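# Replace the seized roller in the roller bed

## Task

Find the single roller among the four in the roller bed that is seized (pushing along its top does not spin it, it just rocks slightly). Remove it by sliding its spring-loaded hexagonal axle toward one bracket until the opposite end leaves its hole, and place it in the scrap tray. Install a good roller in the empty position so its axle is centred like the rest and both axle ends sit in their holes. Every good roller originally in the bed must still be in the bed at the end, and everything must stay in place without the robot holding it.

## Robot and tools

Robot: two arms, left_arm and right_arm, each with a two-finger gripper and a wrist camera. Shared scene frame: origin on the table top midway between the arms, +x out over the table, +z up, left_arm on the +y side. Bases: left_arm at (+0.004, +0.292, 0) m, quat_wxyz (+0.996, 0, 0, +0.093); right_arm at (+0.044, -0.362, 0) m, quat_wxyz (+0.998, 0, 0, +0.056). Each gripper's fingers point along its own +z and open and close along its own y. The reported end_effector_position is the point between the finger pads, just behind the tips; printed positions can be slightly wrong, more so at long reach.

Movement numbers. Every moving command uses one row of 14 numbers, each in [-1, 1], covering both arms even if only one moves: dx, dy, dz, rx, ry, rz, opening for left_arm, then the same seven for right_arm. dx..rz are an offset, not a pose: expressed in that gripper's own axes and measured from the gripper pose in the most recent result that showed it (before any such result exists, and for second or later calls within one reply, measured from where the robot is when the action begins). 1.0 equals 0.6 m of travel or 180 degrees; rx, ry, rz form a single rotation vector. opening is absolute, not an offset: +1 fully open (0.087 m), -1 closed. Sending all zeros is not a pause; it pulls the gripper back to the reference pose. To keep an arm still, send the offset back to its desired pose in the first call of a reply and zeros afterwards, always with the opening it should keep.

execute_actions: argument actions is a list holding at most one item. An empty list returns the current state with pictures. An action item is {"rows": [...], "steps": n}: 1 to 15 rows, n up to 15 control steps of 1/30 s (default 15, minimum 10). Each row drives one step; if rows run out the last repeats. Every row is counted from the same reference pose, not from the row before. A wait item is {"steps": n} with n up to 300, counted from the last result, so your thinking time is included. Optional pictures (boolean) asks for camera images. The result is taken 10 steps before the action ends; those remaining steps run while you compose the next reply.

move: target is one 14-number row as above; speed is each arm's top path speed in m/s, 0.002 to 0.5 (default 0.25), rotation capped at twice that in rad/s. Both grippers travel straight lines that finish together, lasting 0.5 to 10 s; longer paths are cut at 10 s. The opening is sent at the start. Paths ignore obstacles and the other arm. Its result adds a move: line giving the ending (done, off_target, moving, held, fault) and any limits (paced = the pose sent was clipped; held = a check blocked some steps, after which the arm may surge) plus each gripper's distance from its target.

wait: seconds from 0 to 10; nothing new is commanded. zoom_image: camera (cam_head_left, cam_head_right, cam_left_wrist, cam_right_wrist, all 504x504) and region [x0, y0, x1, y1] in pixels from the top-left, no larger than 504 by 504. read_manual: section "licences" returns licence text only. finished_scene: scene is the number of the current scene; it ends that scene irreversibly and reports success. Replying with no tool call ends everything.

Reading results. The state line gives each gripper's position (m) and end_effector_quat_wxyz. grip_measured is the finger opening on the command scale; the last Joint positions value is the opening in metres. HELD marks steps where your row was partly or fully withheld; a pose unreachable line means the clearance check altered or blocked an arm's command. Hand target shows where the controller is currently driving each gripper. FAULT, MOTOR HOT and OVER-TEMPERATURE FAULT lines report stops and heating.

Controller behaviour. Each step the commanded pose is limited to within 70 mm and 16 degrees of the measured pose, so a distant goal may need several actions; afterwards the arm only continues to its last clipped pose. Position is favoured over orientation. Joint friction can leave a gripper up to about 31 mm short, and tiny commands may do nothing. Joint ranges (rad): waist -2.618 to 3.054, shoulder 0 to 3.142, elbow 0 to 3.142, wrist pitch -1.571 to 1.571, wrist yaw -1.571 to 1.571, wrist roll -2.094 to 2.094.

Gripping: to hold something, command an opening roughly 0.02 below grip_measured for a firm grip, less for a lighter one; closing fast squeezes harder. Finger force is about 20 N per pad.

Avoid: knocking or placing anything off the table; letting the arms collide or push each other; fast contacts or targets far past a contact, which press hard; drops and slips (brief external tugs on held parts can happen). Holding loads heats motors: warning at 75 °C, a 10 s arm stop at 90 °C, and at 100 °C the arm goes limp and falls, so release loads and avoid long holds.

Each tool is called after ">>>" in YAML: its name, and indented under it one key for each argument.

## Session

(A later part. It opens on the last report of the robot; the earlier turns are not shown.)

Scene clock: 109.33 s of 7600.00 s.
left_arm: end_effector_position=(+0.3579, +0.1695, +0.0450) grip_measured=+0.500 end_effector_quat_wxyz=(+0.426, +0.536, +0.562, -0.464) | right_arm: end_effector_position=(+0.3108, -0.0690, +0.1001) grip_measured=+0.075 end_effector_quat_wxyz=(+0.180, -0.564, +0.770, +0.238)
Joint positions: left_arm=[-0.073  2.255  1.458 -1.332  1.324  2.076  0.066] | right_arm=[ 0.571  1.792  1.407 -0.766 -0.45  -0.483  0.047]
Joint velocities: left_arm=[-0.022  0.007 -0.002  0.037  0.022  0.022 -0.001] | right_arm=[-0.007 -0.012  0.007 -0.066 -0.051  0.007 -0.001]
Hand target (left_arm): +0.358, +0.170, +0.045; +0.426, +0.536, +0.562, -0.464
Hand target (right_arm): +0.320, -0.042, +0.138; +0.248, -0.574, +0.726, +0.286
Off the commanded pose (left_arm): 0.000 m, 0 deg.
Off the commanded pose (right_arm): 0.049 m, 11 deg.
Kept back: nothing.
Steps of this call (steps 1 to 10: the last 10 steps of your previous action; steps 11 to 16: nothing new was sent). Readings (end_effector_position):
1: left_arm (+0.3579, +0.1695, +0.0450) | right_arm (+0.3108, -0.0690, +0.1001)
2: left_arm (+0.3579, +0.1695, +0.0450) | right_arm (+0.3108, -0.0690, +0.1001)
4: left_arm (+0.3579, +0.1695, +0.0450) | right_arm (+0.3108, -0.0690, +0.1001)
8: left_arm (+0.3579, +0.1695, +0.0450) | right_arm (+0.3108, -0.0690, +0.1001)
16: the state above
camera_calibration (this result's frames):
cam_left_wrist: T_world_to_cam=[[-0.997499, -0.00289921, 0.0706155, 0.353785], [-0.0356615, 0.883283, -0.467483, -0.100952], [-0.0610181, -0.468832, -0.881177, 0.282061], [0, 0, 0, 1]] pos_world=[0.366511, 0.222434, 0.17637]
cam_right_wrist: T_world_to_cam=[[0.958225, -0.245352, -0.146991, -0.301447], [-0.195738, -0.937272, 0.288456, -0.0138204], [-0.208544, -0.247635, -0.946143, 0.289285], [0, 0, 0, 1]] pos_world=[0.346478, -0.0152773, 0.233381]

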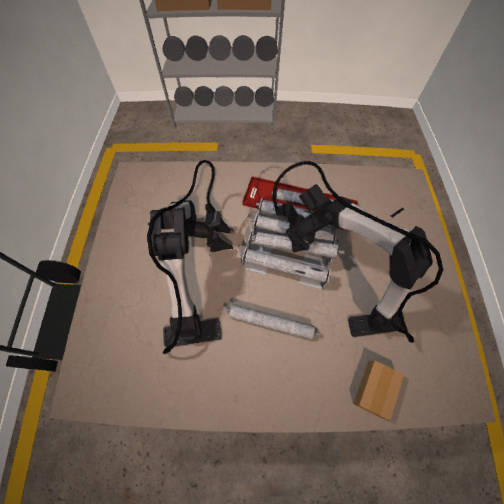

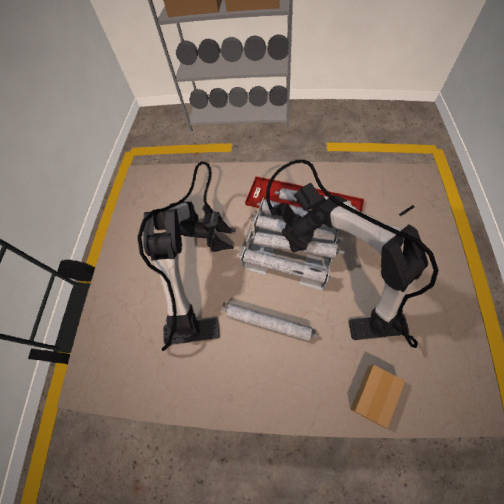

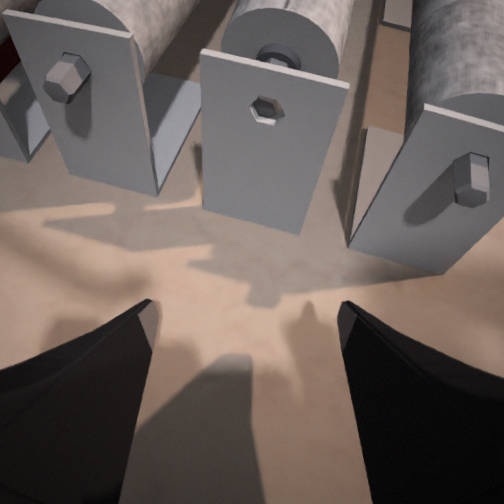

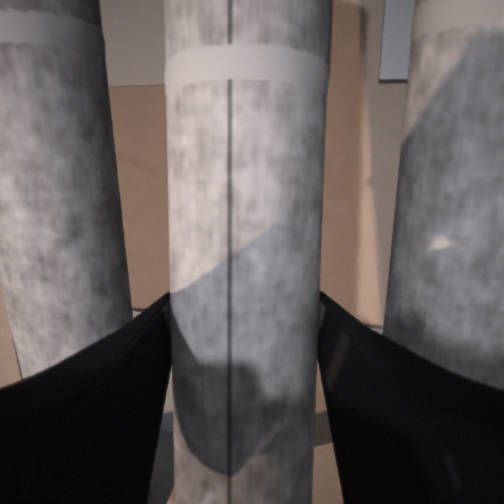

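>>> execute_actions:
  actions:
    - {"rows":[[0,0,0,0,0,0,0.5,-0.081,0.010,-0.027,-0.014,-0.057,-0.024,0.03]],"steps":15}

>>> wait:
  seconds: 0.2

>>> zoom_image:
  camera: "cam_left_wrist"
  region: [216, 50, 316, 150]

Scene clock: 109.80 s of 7600.00 s.
left_arm: end_effector_position=(+0.3579, +0.1695, +0.0450) grip_measured=+0.500 end_effector_quat_wxyz=(+0.426, +0.536, +0.562, -0.464) | right_arm: end_effector_position=(+0.3101, -0.0682, +0.1009) grip_measured=+0.075 end_effector_quat_wxyz=(+0.180, -0.565, +0.767, +0.244)
Joint positions: left_arm=[-0.073  2.255  1.458 -1.332  1.324  2.076  0.066] | right_arm=[ 0.568  1.792  1.407 -0.766 -0.465 -0.489  0.047]
Joint velocities: left_arm=[ 0.002 -0.007 -0.012  0.007  0.022 -0.022 -0.001] | right_arm=[-0.022 -0.027 -0.027  0.037 -0.081 -0.037  0.   ]
Steps of this call (steps 1 to 9: nothing new was sent; steps 10 to 14: the first 5 steps of this action). Readings (end_effector_position):
10: left_arm (+0.3579, +0.1695, +0.0450) | right_arm (+0.3108, -0.0692, +0.1001)
11: left_arm (+0.3579, +0.1695, +0.0450) | right_arm (+0.3104, -0.0691, +0.1003)
13: left_arm (+0.3579, +0.1695, +0.0450) | right_arm (+0.3098, -0.0681, +0.1008)
14: the state above

Scene clock: 110.33 s of 7600.00 s.
left_arm: end_effector_position=(+0.3579, +0.1695, +0.0450) grip_measured=+0.500 end_effector_quat_wxyz=(+0.426, +0.536, +0.562, -0.464) | right_arm: end_effector_position=(+0.3103, -0.0681, +0.1011) grip_measured=+0.075 end_effector_quat_wxyz=(+0.180, -0.565, +0.767, +0.245)
Joint positions: left_arm=[-0.073  2.255  1.458 -1.332  1.324  2.076  0.066] | right_arm=[ 0.567  1.792  1.407 -0.766 -0.468 -0.489  0.047]
Joint velocities: left_arm=[ 0.007 -0.002 -0.037 -0.007 -0.037  0.095 -0.   ] | right_arm=[ 0.012  0.007 -0.002  0.022  0.022 -0.051 -0.   ]
Hand target (left_arm): +0.358, +0.170, +0.045; +0.426, +0.536, +0.562, -0.464
Hand target (right_arm): +0.318, -0.043, +0.142; +0.244, -0.576, +0.723, +0.293
Off the commanded pose (left_arm): 0.000 m, 0 deg.
Off the commanded pose (right_arm): 0.050 m, 11 deg.
Kept back: nothing.
Steps of this call (steps 1 to 10: the last 10 steps of your previous action; steps 11 to 16: nothing new was sent). Readings (end_effector_position):
1: left_arm (+0.3579, +0.1695, +0.0450) | right_arm (+0.3102, -0.0680, +0.1010)
2: left_arm (+0.3579, +0.1695, +0.0450) | right_arm (+0.3103, -0.0681, +0.1010)
4: left_arm (+0.3579, +0.1695, +0.0450) | right_arm (+0.3103, -0.0681, +0.1011)
8: left_arm (+0.3579, +0.1695, +0.0450) | right_arm (+0.3103, -0.0681, +0.1011)
16: the state above
camera_calibration (this result's frames):
cam_left_wrist: T_world_to_cam=[[-0.997499, -0.00289921, 0.0706155, 0.353785], [-0.0356615, 0.883283, -0.467483, -0.100952], [-0.0610181, -0.468832, -0.881177, 0.282061], [0, 0, 0, 1]] pos_world=[0.366511, 0.222434, 0.17637]
cam_right_wrist: T_world_to_cam=[[0.959231, -0.235773, -0.155845, -0.299309], [-0.186564, -0.942441, 0.277486, -0.0154351], [-0.212298, -0.237098, -0.948005, 0.292388], [0, 0, 0, 1]] pos_world=[0.3463, -0.0157912, 0.234823]

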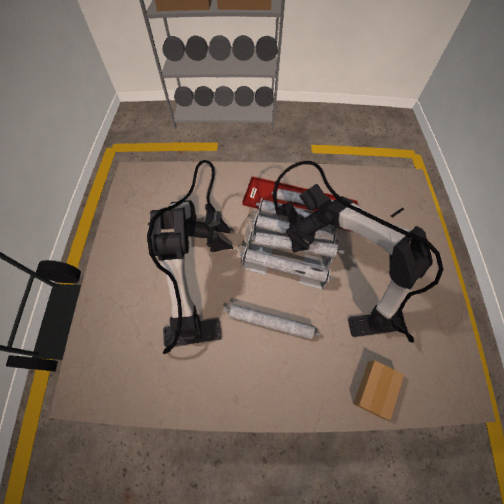

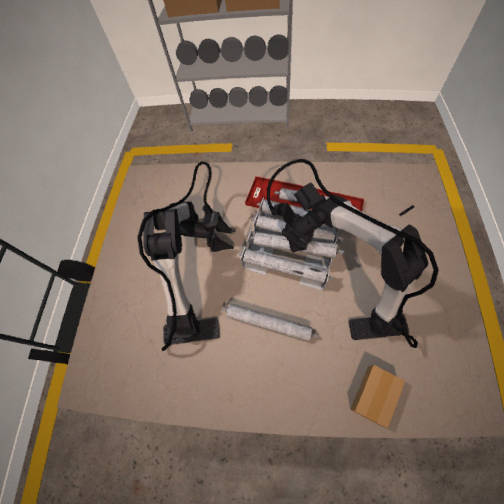

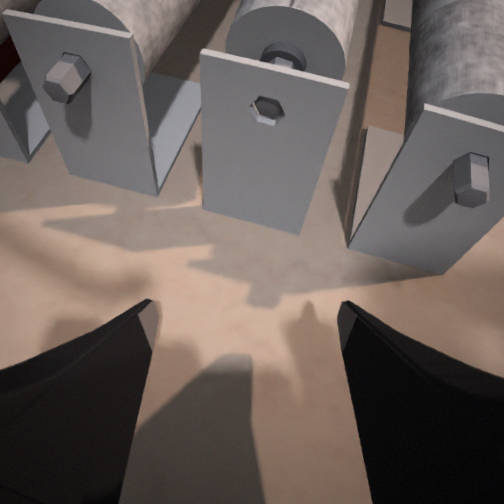

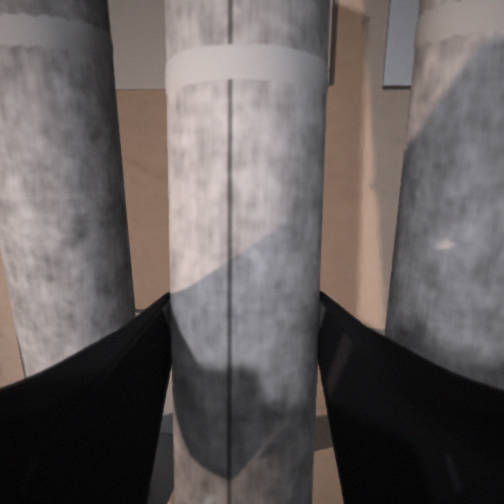

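Region (216, 50, 316, 150) of cam_left_wrist's 504x504 image, scaled by 5.040, with more detail than that image has.

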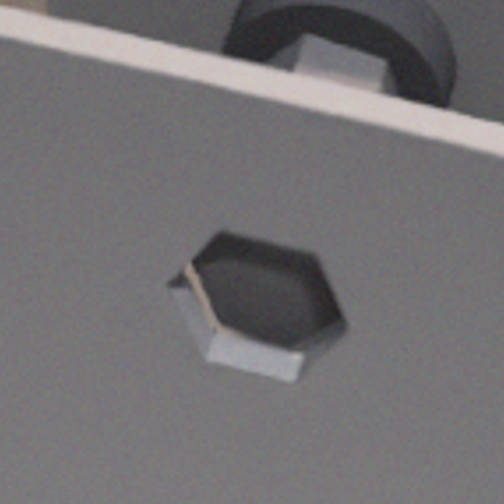

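>>> execute_actions:
  actions:
    - {"rows":[[0,0,0,0,0,0,0.5,-0.082,0.009,-0.023,-0.010,-0.052,-0.021,0.03],[0,0,0,0,0,0,0.5,-0.085,0.009,-0.019,-0.009,-0.051,-0.021,0.03],[0,0,0,0,0,0,0.5,-0.088,0.009,-0.015,-0.009,-0.050,-0.020,0.03],[0,0,0,0,0,0,0.5,-0.091,0.009,-0.010,-0.008,-0.048,-0.019,0.03],[0,0,0,0,0,0,0.5,-0.093,0.009,-0.006,-0.008,-0.047,-0.019,0.03]],"steps":15}

>>> wait:
  seconds: 0.2

Scene clock: 117.33 s of 7600.00 s.
left_arm: end_effector_position=(+0.3579, +0.1695, +0.0450) grip_measured=+0.500 end_effector_quat_wxyz=(+0.426, +0.536, +0.562, -0.464) | right_arm: end_effector_position=(+0.3115, -0.0661, +0.1043) grip_measured=+0.075 end_effector_quat_wxyz=(+0.181, -0.563, +0.768, +0.246)
Joint positions: left_arm=[-0.073  2.255  1.458 -1.332  1.324  2.076  0.066] | right_arm=[ 0.568  1.796  1.424 -0.774 -0.468 -0.482  0.047]
Joint velocities: left_arm=[-0.002 -0.007 -0.012 -0.007 -0.11  -0.007  0.001] | right_arm=[ 0.032  0.085  0.276 -0.256  0.066 -0.051 -0.   ]
Steps of this call (steps 1 to 90: nothing new was sent; then 3.83 s passed at rest; steps 91 to 95: the first 5 steps of this action). Readings (end_effector_position):
91: left_arm (+0.3579, +0.1695, +0.0450) | right_arm (+0.3103, -0.0681, +0.1011)
92: left_arm (+0.3579, +0.1695, +0.0450) | right_arm (+0.3104, -0.0679, +0.1014)
94: left_arm (+0.3579, +0.1695, +0.0450) | right_arm (+0.3112, -0.0671, +0.1031)
95: the state above

Scene clock: 117.87 s of 7600.00 s.
left_arm: end_effector_position=(+0.3579, +0.1695, +0.0450) grip_measured=+0.500 end_effector_quat_wxyz=(+0.426, +0.536, +0.562, -0.464) | right_arm: end_effector_position=(+0.3124, -0.0608, +0.1045) grip_measured=+0.075 end_effector_quat_wxyz=(+0.179, -0.561, +0.769, +0.247)
Joint positions: left_arm=[-0.073  2.255  1.458 -1.332  1.324  2.076  0.066] | right_arm=[ 0.576  1.814  1.446 -0.778 -0.467 -0.469  0.047]
Joint velocities: left_arm=[-0.007  0.012 -0.012  0.022  0.007  0.022 -0.   ] | right_arm=[-0.002 -0.007 -0.017  0.037 -0.037 -0.037  0.   ]
Hand target (left_arm): +0.358, +0.170, +0.045; +0.426, +0.536, +0.562, -0.464
Hand target (right_arm): +0.319, -0.030, +0.138; +0.235, -0.572, +0.731, +0.289
Off the commanded pose (left_arm): 0.000 m, 0 deg.
Off the commanded pose (right_arm): 0.048 m, 9 deg.
Kept back: nothing.
Steps of this call (steps 1 to 10: the last 10 steps of your previous action; steps 11 to 16: nothing new was sent). Readings (end_effector_position):
1: left_arm (+0.3579, +0.1695, +0.0450) | right_arm (+0.3117, -0.0656, +0.1052)
2: left_arm (+0.3579, +0.1695, +0.0450) | right_arm (+0.3119, -0.0647, +0.1056)
4: left_arm (+0.3579, +0.1695, +0.0450) | right_arm (+0.3121, -0.0630, +0.1057)
8: left_arm (+0.3579, +0.1695, +0.0450) | right_arm (+0.3122, -0.0614, +0.1045)
16: the state above
camera_calibration (this result's frames):
cam_left_wrist: T_world_to_cam=[[-0.997499, -0.00289921, 0.0706155, 0.353785], [-0.0356615, 0.883283, -0.467483, -0.100952], [-0.0610181, -0.468832, -0.881177, 0.282061], [0, 0, 0, 1]] pos_world=[0.366511, 0.222434, 0.17637]
cam_right_wrist: T_world_to_cam=[[0.956373, -0.242035, -0.163615, -0.297747], [-0.191003, -0.94178, 0.276711, -0.00764977], [-0.221063, -0.233388, -0.946922, 0.300589], [0, 0, 0, 1]] pos_world=[0.349745, -0.00911598, 0.238035]

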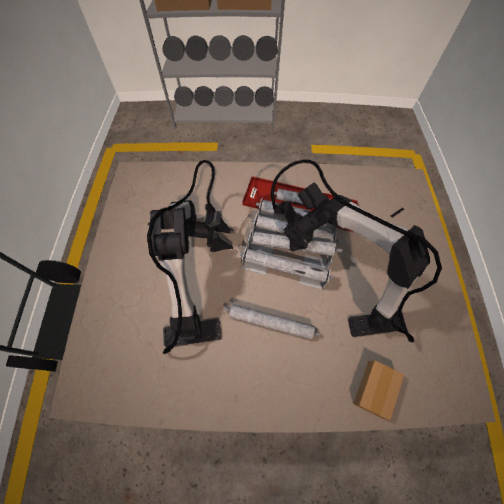

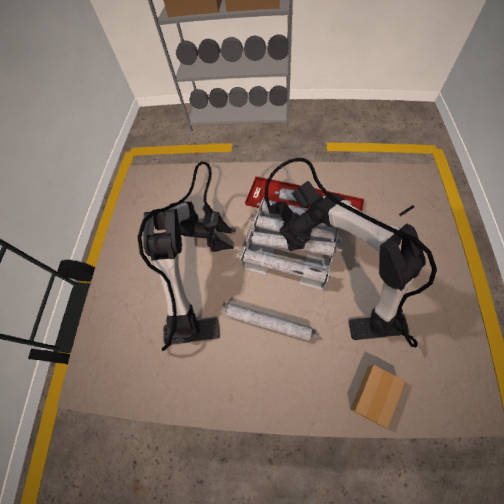

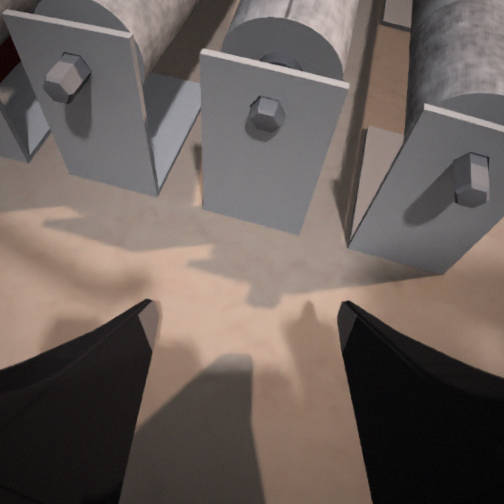

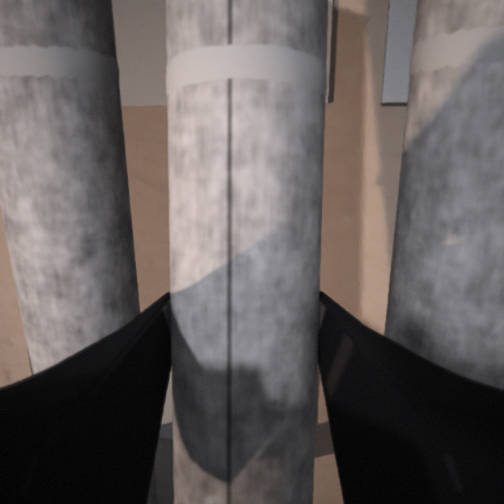

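>>> execute_actions:
  actions:
    - {"rows":[[0,0,0,0,0,0,0.5,-0.080,0.009,-0.003,-0.007,-0.047,-0.021,0.03],[0,0,0,0,0,0,0.5,-0.082,0.009,0.002,-0.007,-0.047,-0.021,0.03],[0,0,0,0,0,0,0.5,-0.083,0.009,0.007,-0.007,-0.047,-0.020,0.03],[0,0,0,0,0,0,0.5,-0.085,0.009,0.012,-0.007,-0.047,-0.019,0.03],[0,0,0,0,0,0,0.5,-0.087,0.009,0.016,-0.007,-0.047,-0.019,0.03]],"steps":15}

>>> wait:
  seconds: 0.2

>>> zoom_image:
  camera: "cam_head_right"
  region: [230, 180, 370, 300]

Scene clock: 118.73 s of 7600.00 s.
left_arm: end_effector_position=(+0.3579, +0.1695, +0.0450) grip_measured=+0.500 end_effector_quat_wxyz=(+0.426, +0.536, +0.562, -0.464) | right_arm: end_effector_position=(+0.3124, -0.0558, +0.1014) grip_measured=+0.075 end_effector_quat_wxyz=(+0.180, -0.560, +0.770, +0.248)
Joint positions: left_arm=[-0.073  2.255  1.458 -1.332  1.324  2.076  0.066] | right_arm=[ 0.586  1.825  1.446 -0.76  -0.464 -0.455  0.047]
Joint velocities: left_arm=[ 0.012 -0.007  0.002  0.022 -0.066 -0.11   0.   ] | right_arm=[ 0.115  0.164 -0.027  0.242 -0.022  0.168  0.001]
Steps of this call (steps 1 to 21: nothing new was sent; steps 22 to 26: the first 5 steps of this action). Readings (end_effector_position):
22: left_arm (+0.3579, +0.1695, +0.0450) | right_arm (+0.3125, -0.0607, +0.1045)
23: left_arm (+0.3579, +0.1695, +0.0450) | right_arm (+0.3123, -0.0602, +0.1043)
25: left_arm (+0.3579, +0.1695, +0.0450) | right_arm (+0.3123, -0.0577, +0.1028)
26: the state above

Scene clock: 119.27 s of 7600.00 s.
left_arm: end_effector_position=(+0.3579, +0.1695, +0.0450) grip_measured=+0.500 end_effector_quat_wxyz=(+0.426, +0.536, +0.562, -0.464) | right_arm: end_effector_position=(+0.3128, -0.0504, +0.0947) grip_measured=+0.075 end_effector_quat_wxyz=(+0.177, -0.558, +0.771, +0.249)
Joint positions: left_arm=[-0.073  2.255  1.458 -1.332  1.324  2.076  0.066] | right_arm=[ 0.595  1.846  1.447 -0.74  -0.462 -0.442  0.047]
Joint velocities: left_arm=[-0.017  0.007 -0.022 -0.051 -0.051  0.051  0.001] | right_arm=[-0.002 -0.012  0.007 -0.037 -0.022 -0.022  0.   ]
Hand target (left_arm): +0.358, +0.170, +0.045; +0.426, +0.536, +0.562, -0.464
Hand target (right_arm): +0.321, -0.018, +0.129; +0.235, -0.568, +0.733, +0.290
Off the commanded pose (left_arm): 0.000 m, 0 deg.
Off the commanded pose (right_arm): 0.050 m, 9 deg.
Kept back: nothing.
Steps of this call (steps 1 to 10: the last 10 steps of your previous action; steps 11 to 16: nothing new was sent). Readings (end_effector_position):
1: left_arm (+0.3579, +0.1695, +0.0450) | right_arm (+0.3126, -0.0538, +0.0997)
2: left_arm (+0.3579, +0.1695, +0.0450) | right_arm (+0.3130, -0.0519, +0.0979)
4: left_arm (+0.3579, +0.1695, +0.0450) | right_arm (+0.3131, -0.0504, +0.0955)
8: left_arm (+0.3579, +0.1695, +0.0450) | right_arm (+0.3128, -0.0504, +0.0947)
16: the state above
camera_calibration (this result's frames):
cam_left_wrist: T_world_to_cam=[[-0.997499, -0.00289921, 0.0706155, 0.353785], [-0.0356615, 0.883283, -0.467483, -0.100952], [-0.0610181, -0.468832, -0.881177, 0.282061], [0, 0, 0, 1]] pos_world=[0.366511, 0.222434, 0.17637]
cam_right_wrist: T_world_to_cam=[[0.953875, -0.246877, -0.170806, -0.296018], [-0.193829, -0.94095, 0.277568, 0.0057969], [-0.229245, -0.231658, -0.9454, 0.296394], [0, 0, 0, 1]] pos_world=[0.351435, 0.00103683, 0.228041]

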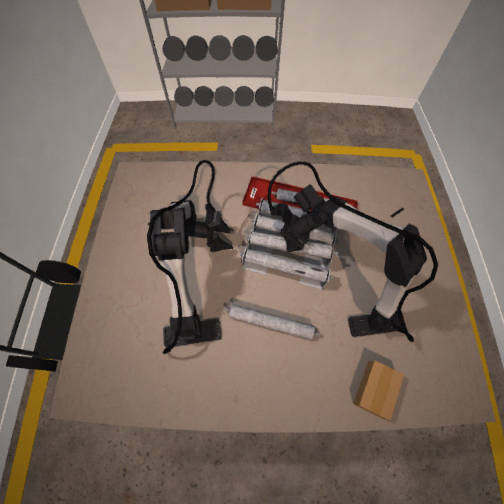

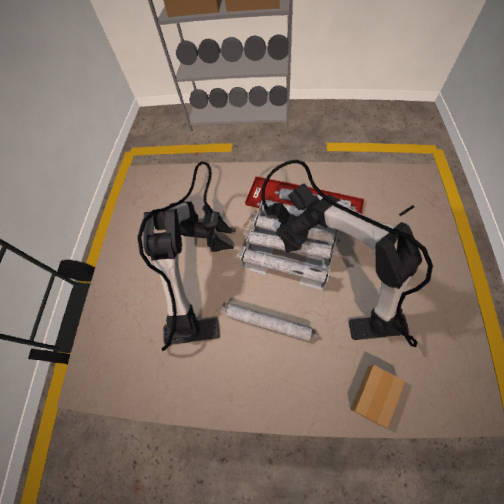

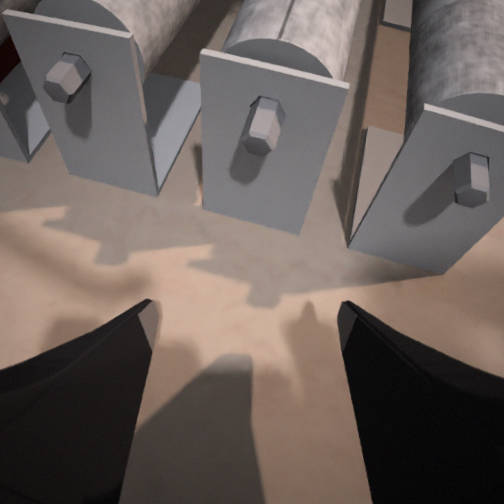

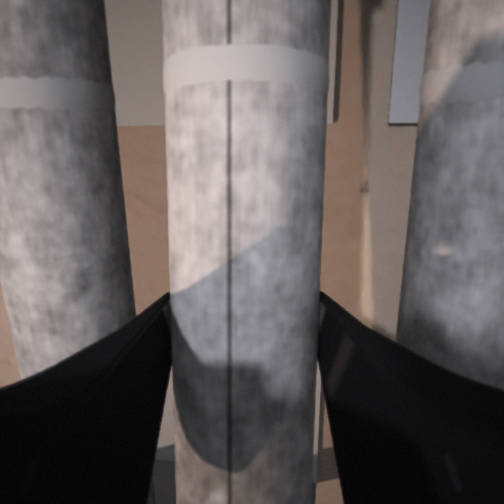

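Region (230, 180, 370, 300) of cam_head_right's 504x504 image, scaled by 3.600, with more detail than that image has; it fills the top 432 rows of this view, and the rest is white.

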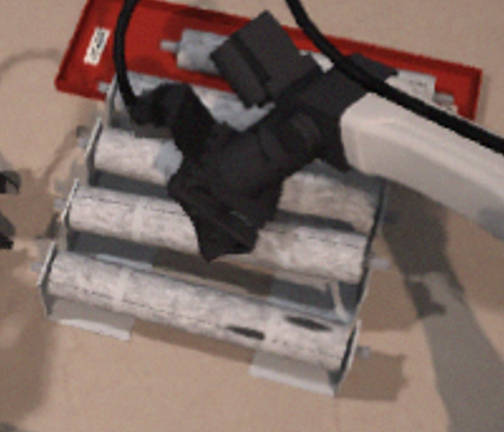

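>>> execute_actions:
  actions:
    - {"rows":[[-0.006,0.002,0.002,0.008,0.013,0.005,0.2,-0.080,0.011,-0.010,0.0,-0.047,-0.025,0.03],[-0.013,0.003,0.005,0.017,0.026,0.011,0.0,-0.080,0.011,-0.010,0.005,-0.047,-0.029,0.03],[-0.02,0.005,0.008,0.025,0.04,0.016,-0.2,-0.080,0.011,-0.010,0.011,-0.047,-0.033,0.03],[-0.026,0.006,0.011,0.033,0.053,0.022,-0.3,-0.080,0.011,-0.010,0.017,-0.047,-0.037,0.03],[-0.033,0.008,0.014,0.042,0.066,0.027,-0.3,-0.080,0.011,-0.010,0.022,-0.047,-0.041,0.03],[-0.039,0.01,0.017,0.05,0.08,0.033,-0.3,-0.080,0.011,-0.010,0.028,-0.047,-0.045,0.03],[-0.046,0.011,0.02,0.058,0.093,0.038,-0.3,-0.080,0.011,-0.010,0.034,-0.047,-0.049,0.03],[-0.052,0.013,0.023,0.067,0.106,0.044,-0.3,-0.080,0.011,-0.010,0.039,-0.047,-0.053,0.03]],"steps":15}

>>> wait:
  seconds: 0.3

Scene clock: 121.07 s of 7600.00 s.
left_arm: end_effector_position=(+0.3600, +0.1656, +0.0449) grip_measured=-0.281 end_effector_quat_wxyz=(+0.394, +0.573, +0.559, -0.452) | right_arm: end_effector_position=(+0.3119, -0.0501, +0.0927) grip_measured=+0.075 end_effector_quat_wxyz=(+0.181, -0.564, +0.771, +0.234)
Joint positions: left_arm=[-0.106  2.249  1.513 -1.337  1.245  2.04   0.031] | right_arm=[ 0.613  1.84   1.438 -0.732 -0.425 -0.442  0.047]
Joint velocities: left_arm=[-0.427 -0.149  0.686 -0.051 -0.755 -0.315 -0.033] | right_arm=[ 0.198 -0.134 -0.232  0.198  0.476 -0.022 -0.001]
Steps of this call (steps 1 to 49: nothing new was sent; steps 50 to 54: the first 5 steps of this action). Readings (end_effector_position):
50: left_arm (+0.3574, +0.1697, +0.0445) | right_arm (+0.3127, -0.0503, +0.0947)
51: left_arm (+0.3566, +0.1697, +0.0436) | right_arm (+0.3127, -0.0503, +0.0945)
53: left_arm (+0.3580, +0.1680, +0.0432) | right_arm (+0.3122, -0.0501, +0.0936)
54: the state above

Scene clock: 121.70 s of 7600.00 s.
left_arm: end_effector_position=(+0.3663, +0.1472, +0.0724) grip_measured=-0.300 end_effector_quat_wxyz=(+0.308, +0.686, +0.530, -0.392) | right_arm: end_effector_position=(+0.3116, -0.0503, +0.0915) grip_measured=+0.075 end_effector_quat_wxyz=(+0.208, -0.580, +0.764, +0.191)
Joint positions: left_arm=[-0.231  2.192  1.705 -1.416  1.01   1.964  0.031] | right_arm=[ 0.656  1.798  1.384 -0.674 -0.322 -0.449  0.047]
Joint velocities: left_arm=[ 0.012 -0.012 -0.022 -0.007 -0.037  0.007 -0.001] | right_arm=[ 0.012 -0.022 -0.012 -0.007 -0.066  0.022 -0.   ]
Hand target (left_arm): +0.368, +0.151, +0.074; +0.302, +0.683, +0.537, -0.391
Hand target (right_arm): +0.319, -0.020, +0.130; +0.285, -0.590, +0.721, +0.224
Off the commanded pose (left_arm): 0.003 m, 1 deg.
Off the commanded pose (right_arm): 0.051 m, 11 deg.
Kept back: nothing.
Steps of this call (steps 1 to 10: the last 10 steps of your previous action; steps 11 to 19: nothing new was sent). Readings (end_effector_position):
1: left_arm (+0.3625, +0.1624, +0.0479) | right_arm (+0.3115, -0.0501, +0.0920)
2: left_arm (+0.3653, +0.1585, +0.0521) | right_arm (+0.3110, -0.0500, +0.0913)
4: left_arm (+0.3712, +0.1498, +0.0630) | right_arm (+0.3107, -0.0500, +0.0912)
8: left_arm (+0.3747, +0.1398, +0.0768) | right_arm (+0.3111, -0.0500, +0.0924)
19: the state above
camera_calibration (this result's frames):
cam_left_wrist: T_world_to_cam=[[-0.971296, 0.237855, -0.00304854, 0.320449], [0.234911, 0.9571, -0.169636, -0.199629], [-0.0374311, -0.165483, -0.985502, 0.250541], [0, 0, 0, 1]] pos_world=[0.367524, 0.156304, 0.214021]
cam_right_wrist: T_world_to_cam=[[0.967901, -0.248811, -0.0355032, -0.312198], [-0.226468, -0.924664, 0.306118, 0.0149352], [-0.108994, -0.288251, -0.951331, 0.253378], [0, 0, 0, 1]] pos_world=[0.333176, 0.00916815, 0.22539]

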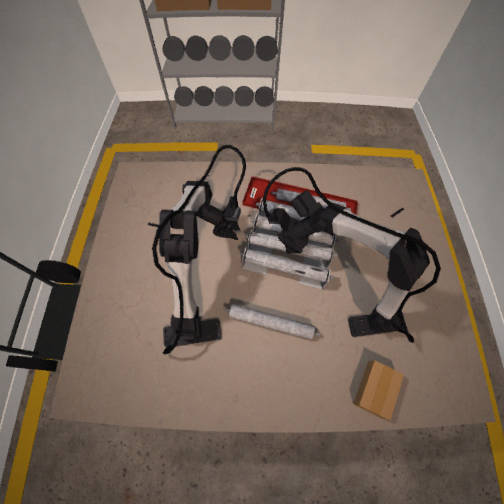

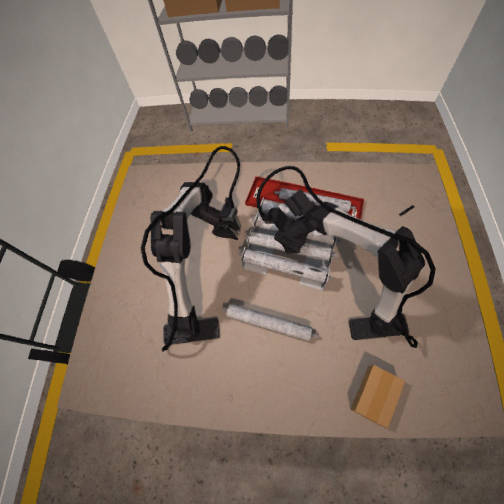

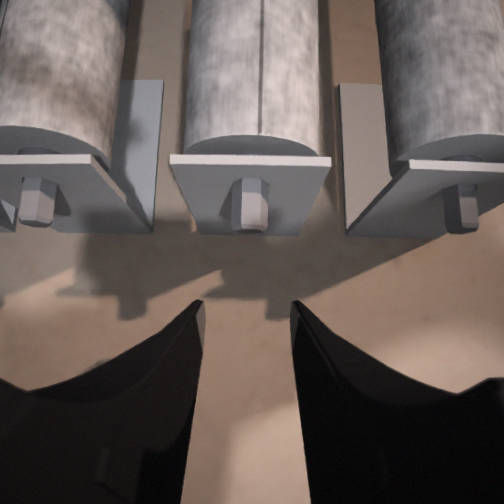

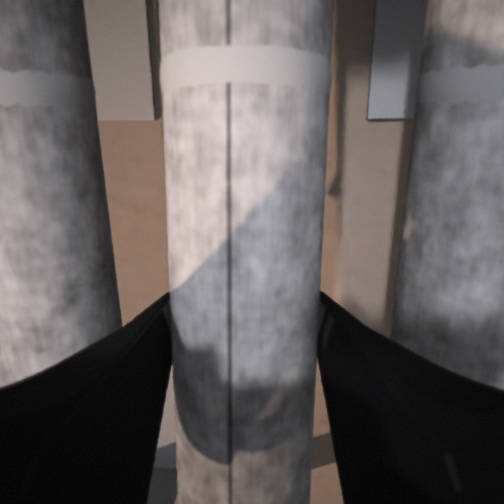

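>>> execute_actions:
  actions:
    - {"rows":[[-0.003,0,0.008,0,0,0,-0.3,-0.078,0.004,-0.026,0.006,-0.054,-0.026,0.03],[-0.007,0,0.016,0,0,0,-0.3,-0.078,0.004,-0.026,0.006,-0.054,-0.026,0.03],[-0.01,0,0.024,0,0,0,-0.3,-0.078,0.004,-0.026,0.006,-0.054,-0.026,0.03],[-0.013,0,0.032,0,0,0,-0.3,-0.078,0.004,-0.026,0.006,-0.054,-0.026,0.03],[-0.017,0,0.04,0,0,0,-0.3,-0.078,0.004,-0.026,0.006,-0.054,-0.026,0.03],[-0.02,0,0.048,0,0,0,-0.3,-0.078,0.004,-0.026,0.006,-0.054,-0.026,0.03],[-0.023,0,0.056,0,0,0,-0.3,-0.078,0.004,-0.026,0.006,-0.054,-0.026,0.03],[-0.026,0,0.0625,0,0,0,-0.3,-0.078,0.004,-0.026,0.006,-0.054,-0.026,0.03]],"steps":15}

>>> wait:
  seconds: 0.3

Scene clock: 123.07 s of 7600.00 s.
left_arm: end_effector_position=(+0.3639, +0.1394, +0.0663) grip_measured=-0.300 end_effector_quat_wxyz=(+0.302, +0.686, +0.532, -0.395) | right_arm: end_effector_position=(+0.3118, -0.0504, +0.0935) grip_measured=+0.075 end_effector_quat_wxyz=(+0.213, -0.580, +0.763, +0.191)
Joint positions: left_arm=[-0.253  2.192  1.684 -1.375  1.01   1.929  0.031] | right_arm=[ 0.656  1.789  1.377 -0.667 -0.321 -0.451  0.047]
Joint velocities: left_arm=[-0.31   0.002 -0.295  0.418  0.066 -0.344  0.001] | right_arm=[-0.017 -0.046 -0.002  0.022 -0.007  0.022 -0.   ]
Steps of this call (steps 1 to 36: nothing new was sent; steps 37 to 41: the first 5 steps of this action). Readings (end_effector_position):
37: left_arm (+0.3657, +0.1477, +0.0719) | right_arm (+0.3116, -0.0504, +0.0918)
38: left_arm (+0.3661, +0.1472, +0.0714) | right_arm (+0.3116, -0.0504, +0.0920)
40: left_arm (+0.3656, +0.1430, +0.0687) | right_arm (+0.3117, -0.0504, +0.0931)
41: the state above

Scene clock: 123.70 s of 7600.00 s.
left_arm: end_effector_position=(+0.3579, +0.1085, +0.0616) grip_measured=-0.300 end_effector_quat_wxyz=(+0.299, +0.689, +0.529, -0.394) | right_arm: end_effector_position=(+0.3120, -0.0504, +0.0934) grip_measured=+0.075 end_effector_quat_wxyz=(+0.214, -0.581, +0.762, +0.191)
Joint positions: left_arm=[-0.335  2.154  1.615 -1.225  1.024  1.791  0.031] | right_arm=[ 0.656  1.788  1.376 -0.665 -0.321 -0.452  0.047]
Joint velocities: left_arm=[-0.027 -0.002 -0.007  0.051 -0.022 -0.037  0.   ] | right_arm=[ 0.002 -0.007 -0.012 -0.051 -0.007 -0.051 -0.   ]
Hand target (left_arm): +0.357, +0.108, +0.068; +0.308, +0.686, +0.529, -0.393
Hand target (right_arm): +0.317, -0.024, +0.132; +0.284, -0.591, +0.722, +0.222
Off the commanded pose (left_arm): 0.006 m, 1 deg.
Off the commanded pose (right_arm): 0.048 m, 10 deg.
Kept back: nothing.
Steps of this call (steps 1 to 10: the last 10 steps of your previous action; steps 11 to 19: nothing new was sent). Readings (end_effector_position):
1: left_arm (+0.3615, +0.1348, +0.0640) | right_arm (+0.3119, -0.0503, +0.0938)
2: left_arm (+0.3586, +0.1298, +0.0617) | right_arm (+0.3119, -0.0504, +0.0937)
4: left_arm (+0.3531, +0.1190, +0.0590) | right_arm (+0.3119, -0.0503, +0.0936)
8: left_arm (+0.3510, +0.1099, +0.0597) | right_arm (+0.3120, -0.0504, +0.0934)
19: the state above
camera_calibration (this result's frames):
cam_left_wrist: T_world_to_cam=[[-0.968148, 0.250291, 0.00658084, 0.31839], [0.246017, 0.955842, -0.160756, -0.166796], [-0.0465261, -0.154017, -0.986972, 0.23526], [0, 0, 0, 1]] pos_world=[0.360229, 0.115975, 0.203286]
cam_right_wrist: T_world_to_cam=[[0.96877, -0.24652, -0.026695, -0.313557], [-0.227706, -0.927082, 0.297773, 0.0153874], [-0.0981554, -0.282395, -0.954263, 0.25239], [0, 0, 0, 1]] pos_world=[0.332042, 0.00824101, 0.227894]

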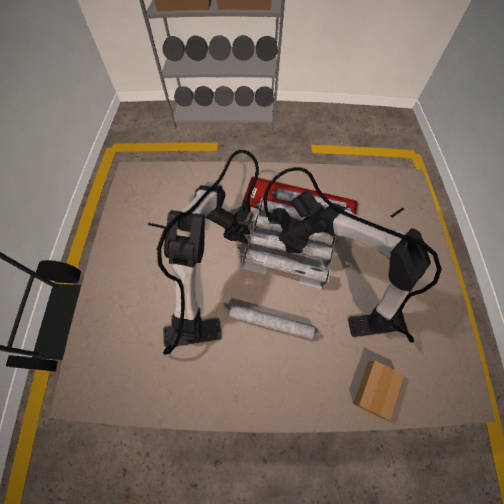

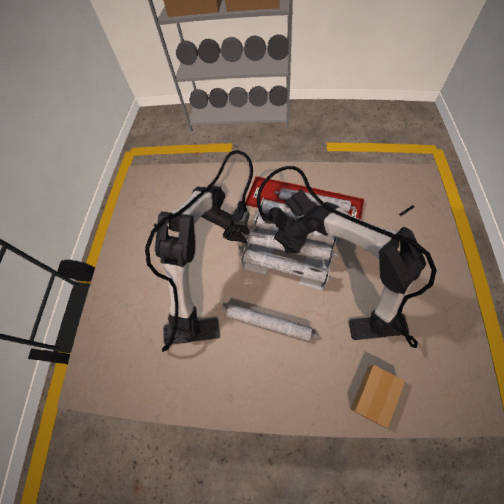

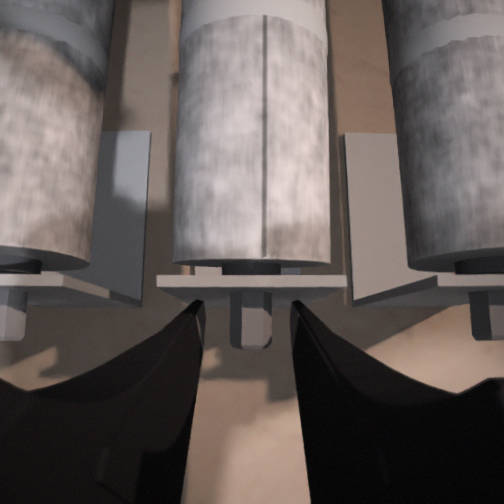

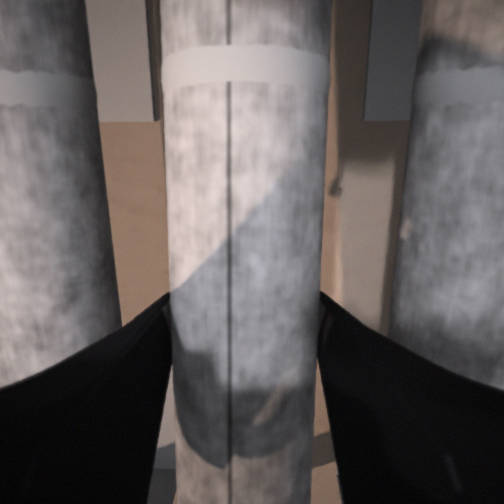

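Close, then pull.

>>> execute_actions:
  actions:
    - {"rows":[[0,0,0,0,0,0,-0.45,-0.076,0.004,-0.023,0.004,-0.050,-0.025,0.03],[0,0,0,0,0,0,-0.55,-0.076,0.004,-0.023,0.004,-0.050,-0.025,0.03],[0,0,0,0,0,0,-0.65,-0.076,0.004,-0.023,0.004,-0.050,-0.025,0.03],[0,0,0,0,0,0,-0.72,-0.076,0.004,-0.023,0.004,-0.050,-0.025,0.03],[0,0,0,0,0,0,-0.8,-0.076,0.004,-0.023,0.004,-0.050,-0.025,0.03]],"steps":12}

>>> execute_actions:
  actions:
    - {"rows":[[0.004,0,-0.007,0,0,0,-0.8,-0.076,0.004,-0.023,0.004,-0.050,-0.025,0.03],[0.008,0,-0.014,0,0,0,-0.8,-0.076,0.004,-0.023,0.004,-0.050,-0.025,0.03],[0.012,0,-0.021,0,0,0,-0.8,-0.076,0.004,-0.023,0.004,-0.050,-0.025,0.03],[0.016,0,-0.028,0,0,0,-0.8,-0.076,0.004,-0.023,0.004,-0.050,-0.025,0.03],[0.02,0,-0.035,0,0,0,-0.8,-0.076,0.004,-0.023,0.004,-0.050,-0.025,0.03],[0.024,0,-0.042,0,0,0,-0.8,-0.076,0.004,-0.023,0.004,-0.050,-0.025,0.03],[0.028,0,-0.049,0,0,0,-0.8,-0.076,0.004,-0.023,0.004,-0.050,-0.025,0.03],[0.032,0,-0.056,0,0,0,-0.8,-0.076,0.004,-0.023,0.004,-0.050,-0.025,0.03],[0.036,0,-0.063,0,0,0,-0.8,-0.076,0.004,-0.023,0.004,-0.050,-0.025,0.03],[0.04,0,-0.07,0,0,0,-0.8,-0.076,0.004,-0.023,0.004,-0.050,-0.025,0.03]],"steps":15}

>>> wait:
  seconds: 0.4

Scene clock: 124.73 s of 7600.00 s.
left_arm: end_effector_position=(+0.3584, +0.1083, +0.0616) grip_measured=-0.493 end_effector_quat_wxyz=(+0.300, +0.689, +0.530, -0.393) | right_arm: end_effector_position=(+0.3121, -0.0504, +0.0934) grip_measured=+0.075 end_effector_quat_wxyz=(+0.214, -0.581, +0.762, +0.191)
Joint positions: left_arm=[-0.335  2.154  1.615 -1.221  1.024  1.787  0.022] | right_arm=[ 0.656  1.788  1.376 -0.665 -0.32  -0.453  0.047]
Joint velocities: left_arm=[-0.002 -0.007  0.002 -0.051 -0.051 -0.037 -0.101] | right_arm=[ 0.002 -0.002 -0.007 -0.007  0.022 -0.007 -0.001]
Steps of this call (steps 1 to 29: nothing new was sent; steps 30 to 31: the first 2 steps of this action). Readings (end_effector_position):
30: left_arm (+0.3584, +0.1083, +0.0616) | right_arm (+0.3120, -0.0504, +0.0934)
31: the state above

Scene clock: 125.23 s of 7600.00 s.
left_arm: end_effector_position=(+0.3571, +0.1101, +0.0616) grip_measured=-0.758 end_effector_quat_wxyz=(+0.301, +0.690, +0.524, -0.398) | right_arm: end_effector_position=(+0.3127, -0.0505, +0.0934) grip_measured=+0.075 end_effector_quat_wxyz=(+0.215, -0.584, +0.760, +0.189)
Joint positions: left_arm=[-0.328  2.162  1.622 -1.25   1.03   1.824  0.011] | right_arm=[ 0.656  1.788  1.376 -0.664 -0.319 -0.46   0.047]
Joint velocities: left_arm=[ 0.051  0.168  0.168 -0.271  0.168  0.315  0.   ] | right_arm=[-0.007 -0.007 -0.002  0.037 -0.007 -0.007 -0.001]
Off your previous action's commanded pose (left_arm): 0.001 m, 0 deg at its last step (step 10 of this call).
Off your previous action's commanded pose (right_arm): 0.048 m, 10 deg at its last step (step 10 of this call).
Steps of this call (steps 1 to 10: the last 10 steps of your previous action; steps 11 to 15: the first 5 steps of this action, its rows measured from where the robot was after step 10). Readings (end_effector_position):
10: left_arm (+0.3568, +0.1087, +0.0617) | right_arm (+0.3124, -0.0505, +0.0934)
11: left_arm (+0.3566, +0.1088, +0.0617) | right_arm (+0.3125, -0.0505, +0.0934)
12: left_arm (+0.3568, +0.1092, +0.0617) | right_arm (+0.3125, -0.0505, +0.0934)
14: left_arm (+0.3570, +0.1099, +0.0616) | right_arm (+0.3127, -0.0505, +0.0934)
15: the state above

Scene clock: 125.97 s of 7600.00 s.
left_arm: end_effector_position=(+0.3614, +0.1294, +0.0595) grip_measured=-0.758 end_effector_quat_wxyz=(+0.309, +0.684, +0.515, -0.413) | right_arm: end_effector_position=(+0.3130, -0.0506, +0.0934) grip_measured=+0.075 end_effector_quat_wxyz=(+0.216, -0.585, +0.759, +0.189)
Joint positions: left_arm=[-0.267  2.23   1.689 -1.392  1.048  1.981  0.011] | right_arm=[ 0.656  1.788  1.376 -0.664 -0.318 -0.462  0.047]
Joint velocities: left_arm=[ 0.012 -0.012 -0.012 -0.007 -0.037 -0.022  0.001] | right_arm=[ 0.007  0.007 -0.007 -0.037 -0.037  0.007  0.   ]
Hand target (left_arm): +0.368, +0.155, +0.062; +0.297, +0.687, +0.533, -0.394
Hand target (right_arm): +0.317, -0.024, +0.132; +0.283, -0.595, +0.720, +0.220
Off the commanded pose (left_arm): 0.027 m, 3 deg.
Off the commanded pose (right_arm): 0.048 m, 10 deg.
Kept back: nothing.
Steps of this call (steps 1 to 10: the last 10 steps of your previous action; steps 11 to 22: nothing new was sent). Readings (end_effector_position):
1: left_arm (+0.3572, +0.1105, +0.0615) | right_arm (+0.3127, -0.0506, +0.0934)
2: left_arm (+0.3571, +0.1109, +0.0615) | right_arm (+0.3127, -0.0506, +0.0934)
4: left_arm (+0.3577, +0.1132, +0.0613) | right_arm (+0.3127, -0.0506, +0.0934)
8: left_arm (+0.3602, +0.1243, +0.0600) | right_arm (+0.3127, -0.0506, +0.0934)
22: the state above
camera_calibration (this result's frames):
cam_left_wrist: T_world_to_cam=[[-0.963344, 0.26822, 0.00509863, 0.312599], [0.261227, 0.942218, -0.209729, -0.18889], [-0.0610575, -0.200709, -0.977746, 0.247295], [0, 0, 0, 1]] pos_world=[0.365583, 0.143765, 0.200582]
cam_right_wrist: T_world_to_cam=[[0.970735, -0.239443, -0.0184507, -0.315571], [-0.223279, -0.928148, 0.297804, 0.0139647], [-0.0884322, -0.284969, -0.954449, 0.249259], [0, 0, 0, 1]] pos_world=[0.331496, 0.00843093, 0.227923]

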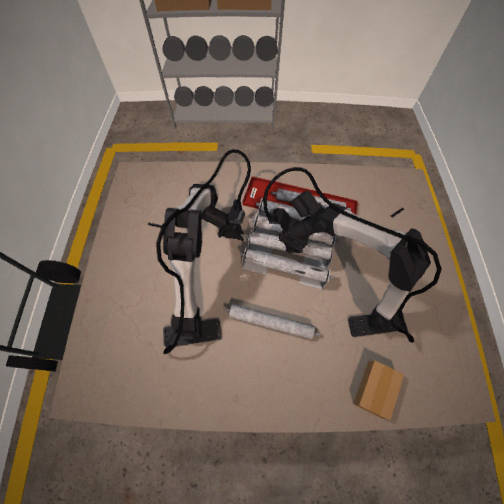

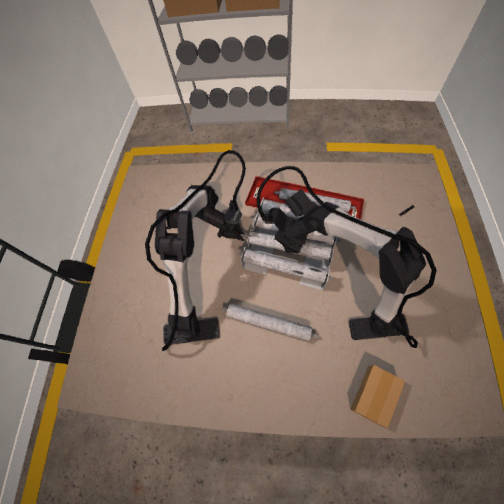

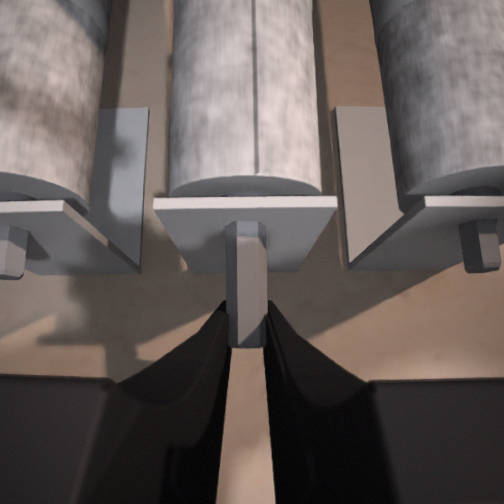

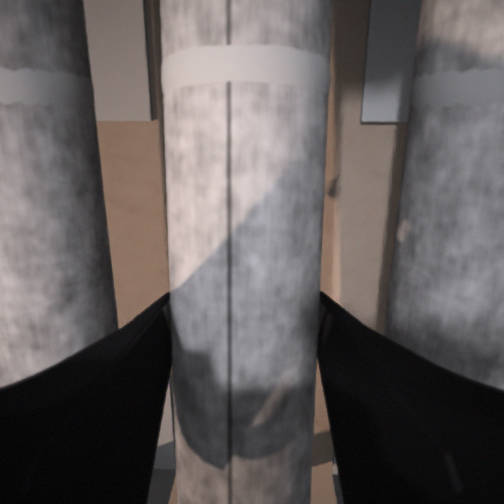

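>>> execute_actions:
  actions:
    - {"rows":[[0.016,0,-0.043,0,0.012,0,-0.8,-0.073,0.005,-0.019,0.004,-0.052,-0.020,0.03],[0.016,0,-0.043,0,0.012,0,-0.8,-0.071,0.005,-0.015,0.004,-0.054,-0.019,0.03],[0.016,0,-0.043,0,0.012,0,-0.8,-0.068,0.005,-0.011,0.004,-0.056,-0.018,0.03],[0.016,0,-0.043,0,0.012,0,-0.8,-0.065,0.005,-0.007,0.004,-0.058,-0.018,0.03],[0.016,0,-0.043,0,0.012,0,-0.8,-0.063,0.005,-0.002,0.004,-0.060,-0.018,0.03],[0.016,0,-0.043,0,0.012,0,-0.8,-0.060,0.005,0.002,0.004,-0.062,-0.018,0.03]],"steps":15}

>>> wait:
  seconds: 0.3

>>> zoom_image:
  camera: "cam_head_right"
  region: [280, 210, 370, 300]

Scene clock: 126.90 s of 7600.00 s.
left_arm: end_effector_position=(+0.3615, +0.1297, +0.0609) grip_measured=-0.758 end_effector_quat_wxyz=(+0.308, +0.687, +0.509, -0.416) | right_arm: end_effector_position=(+0.3121, -0.0507, +0.0861) grip_measured=+0.075 end_effector_quat_wxyz=(+0.220, -0.583, +0.759, +0.191)
Joint positions: left_arm=[-0.266  2.243  1.712 -1.427  1.046  2.012  0.011] | right_arm=[ 0.656  1.782  1.335 -0.617 -0.32  -0.457  0.047]
Joint velocities: left_arm=[ 0.012  0.032  0.061 -0.154  0.022  0.11  -0.001] | right_arm=[ 0.007 -0.071 -0.393  0.505 -0.007  0.051  0.   ]
Steps of this call (steps 1 to 23: nothing new was sent; steps 24 to 28: the first 5 steps of this action). Readings (end_effector_position):
24: left_arm (+0.3616, +0.1295, +0.0596) | right_arm (+0.3129, -0.0507, +0.0929)
25: left_arm (+0.3615, +0.1295, +0.0597) | right_arm (+0.3127, -0.0508, +0.0918)
27: left_arm (+0.3616, +0.1296, +0.0605) | right_arm (+0.3122, -0.0508, +0.0884)
28: the state above

Scene clock: 127.53 s of 7600.00 s.
left_arm: end_effector_position=(+0.3619, +0.1302, +0.0634) grip_measured=-0.758 end_effector_quat_wxyz=(+0.312, +0.692, +0.503, -0.415) | right_arm: end_effector_position=(+0.3116, -0.0498, +0.0752) grip_measured=+0.075 end_effector_quat_wxyz=(+0.229, -0.580, +0.757, +0.195)
Joint positions: left_arm=[-0.264  2.244  1.722 -1.445  1.046  2.037  0.011] | right_arm=[ 0.656  1.778  1.278 -0.545 -0.324 -0.451  0.047]
Joint velocities: left_arm=[-0.012 -0.007 -0.007 -0.051 -0.051  0.007 -0.   ] | right_arm=[-0.007 -0.037  0.002  0.022 -0.022 -0.051 -0.   ]
Hand target (left_arm): +0.368, +0.155, +0.063; +0.300, +0.692, +0.522, -0.400
Hand target (right_arm): +0.317, -0.023, +0.114; +0.295, -0.585, +0.719, +0.232
Off the commanded pose (left_arm): 0.026 m, 3 deg.
Off the commanded pose (right_arm): 0.048 m, 10 deg.
Kept back: nothing.
Steps of this call (steps 1 to 10: the last 10 steps of your previous action; steps 11 to 19: nothing new was sent). Readings (end_effector_position):
1: left_arm (+0.3616, +0.1298, +0.0615) | right_arm (+0.3118, -0.0506, +0.0839)
2: left_arm (+0.3617, +0.1299, +0.0619) | right_arm (+0.3117, -0.0505, +0.0816)
4: left_arm (+0.3618, +0.1301, +0.0628) | right_arm (+0.3115, -0.0501, +0.0779)
8: left_arm (+0.3619, +0.1302, +0.0633) | right_arm (+0.3116, -0.0499, +0.0755)
19: the state above
camera_calibration (this result's frames):
cam_left_wrist: T_world_to_cam=[[-0.95676, 0.290681, -0.0107184, 0.308583], [0.286059, 0.933588, -0.215832, -0.196373], [-0.0527317, -0.209566, -0.976372, 0.249341], [0, 0, 0, 1]] pos_world=[0.364562, 0.145885, 0.204373]
cam_right_wrist: T_world_to_cam=[[0.969476, -0.244835, -0.0131129, -0.314651], [-0.232323, -0.934396, 0.270056, 0.0243679], [-0.0783718, -0.258766, -0.962755, 0.230763], [0, 0, 0, 1]] pos_world=[0.328793, 0.0054452, 0.211461]

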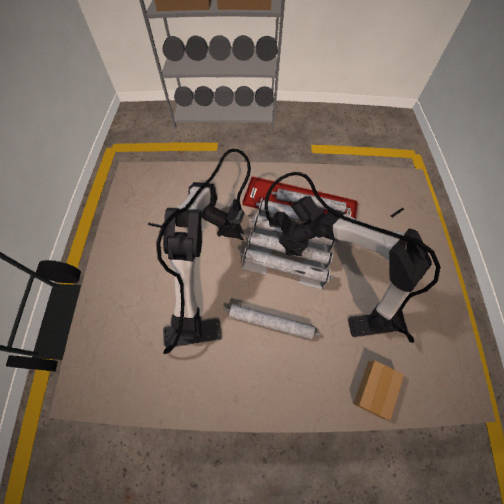

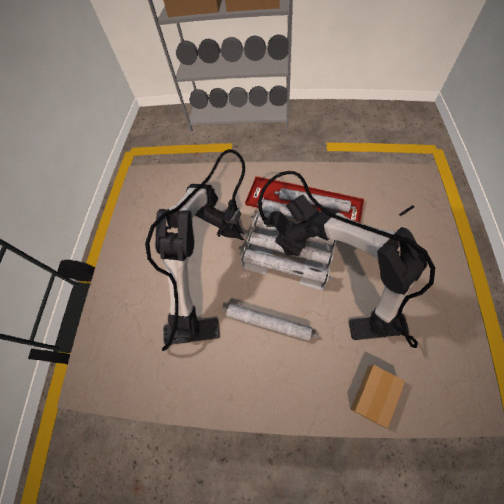

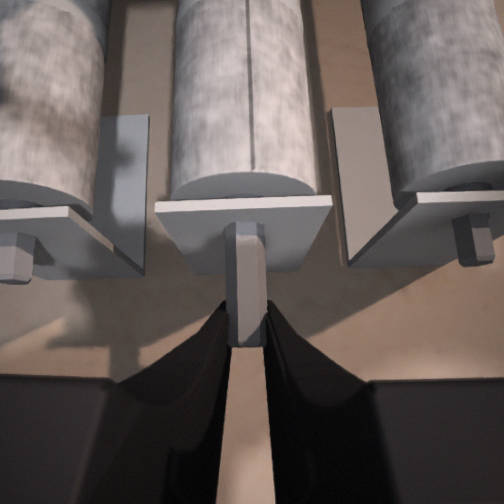

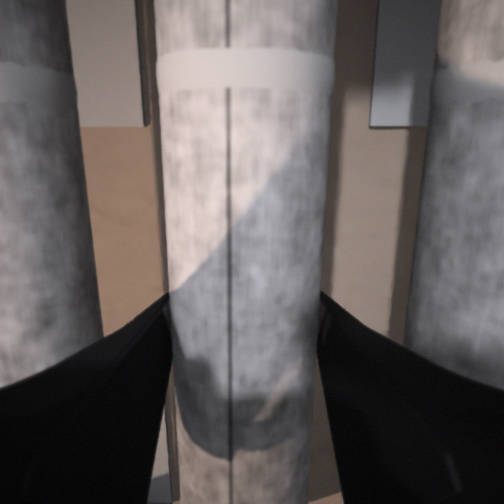

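Region (280, 210, 370, 300) of cam_head_right's 504x504 image, scaled by 5.600, with more detail than that image has.

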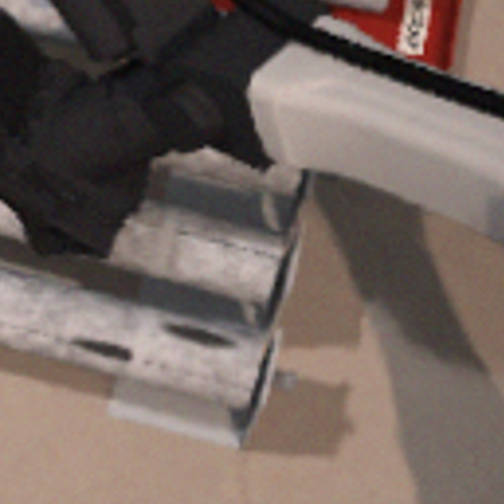

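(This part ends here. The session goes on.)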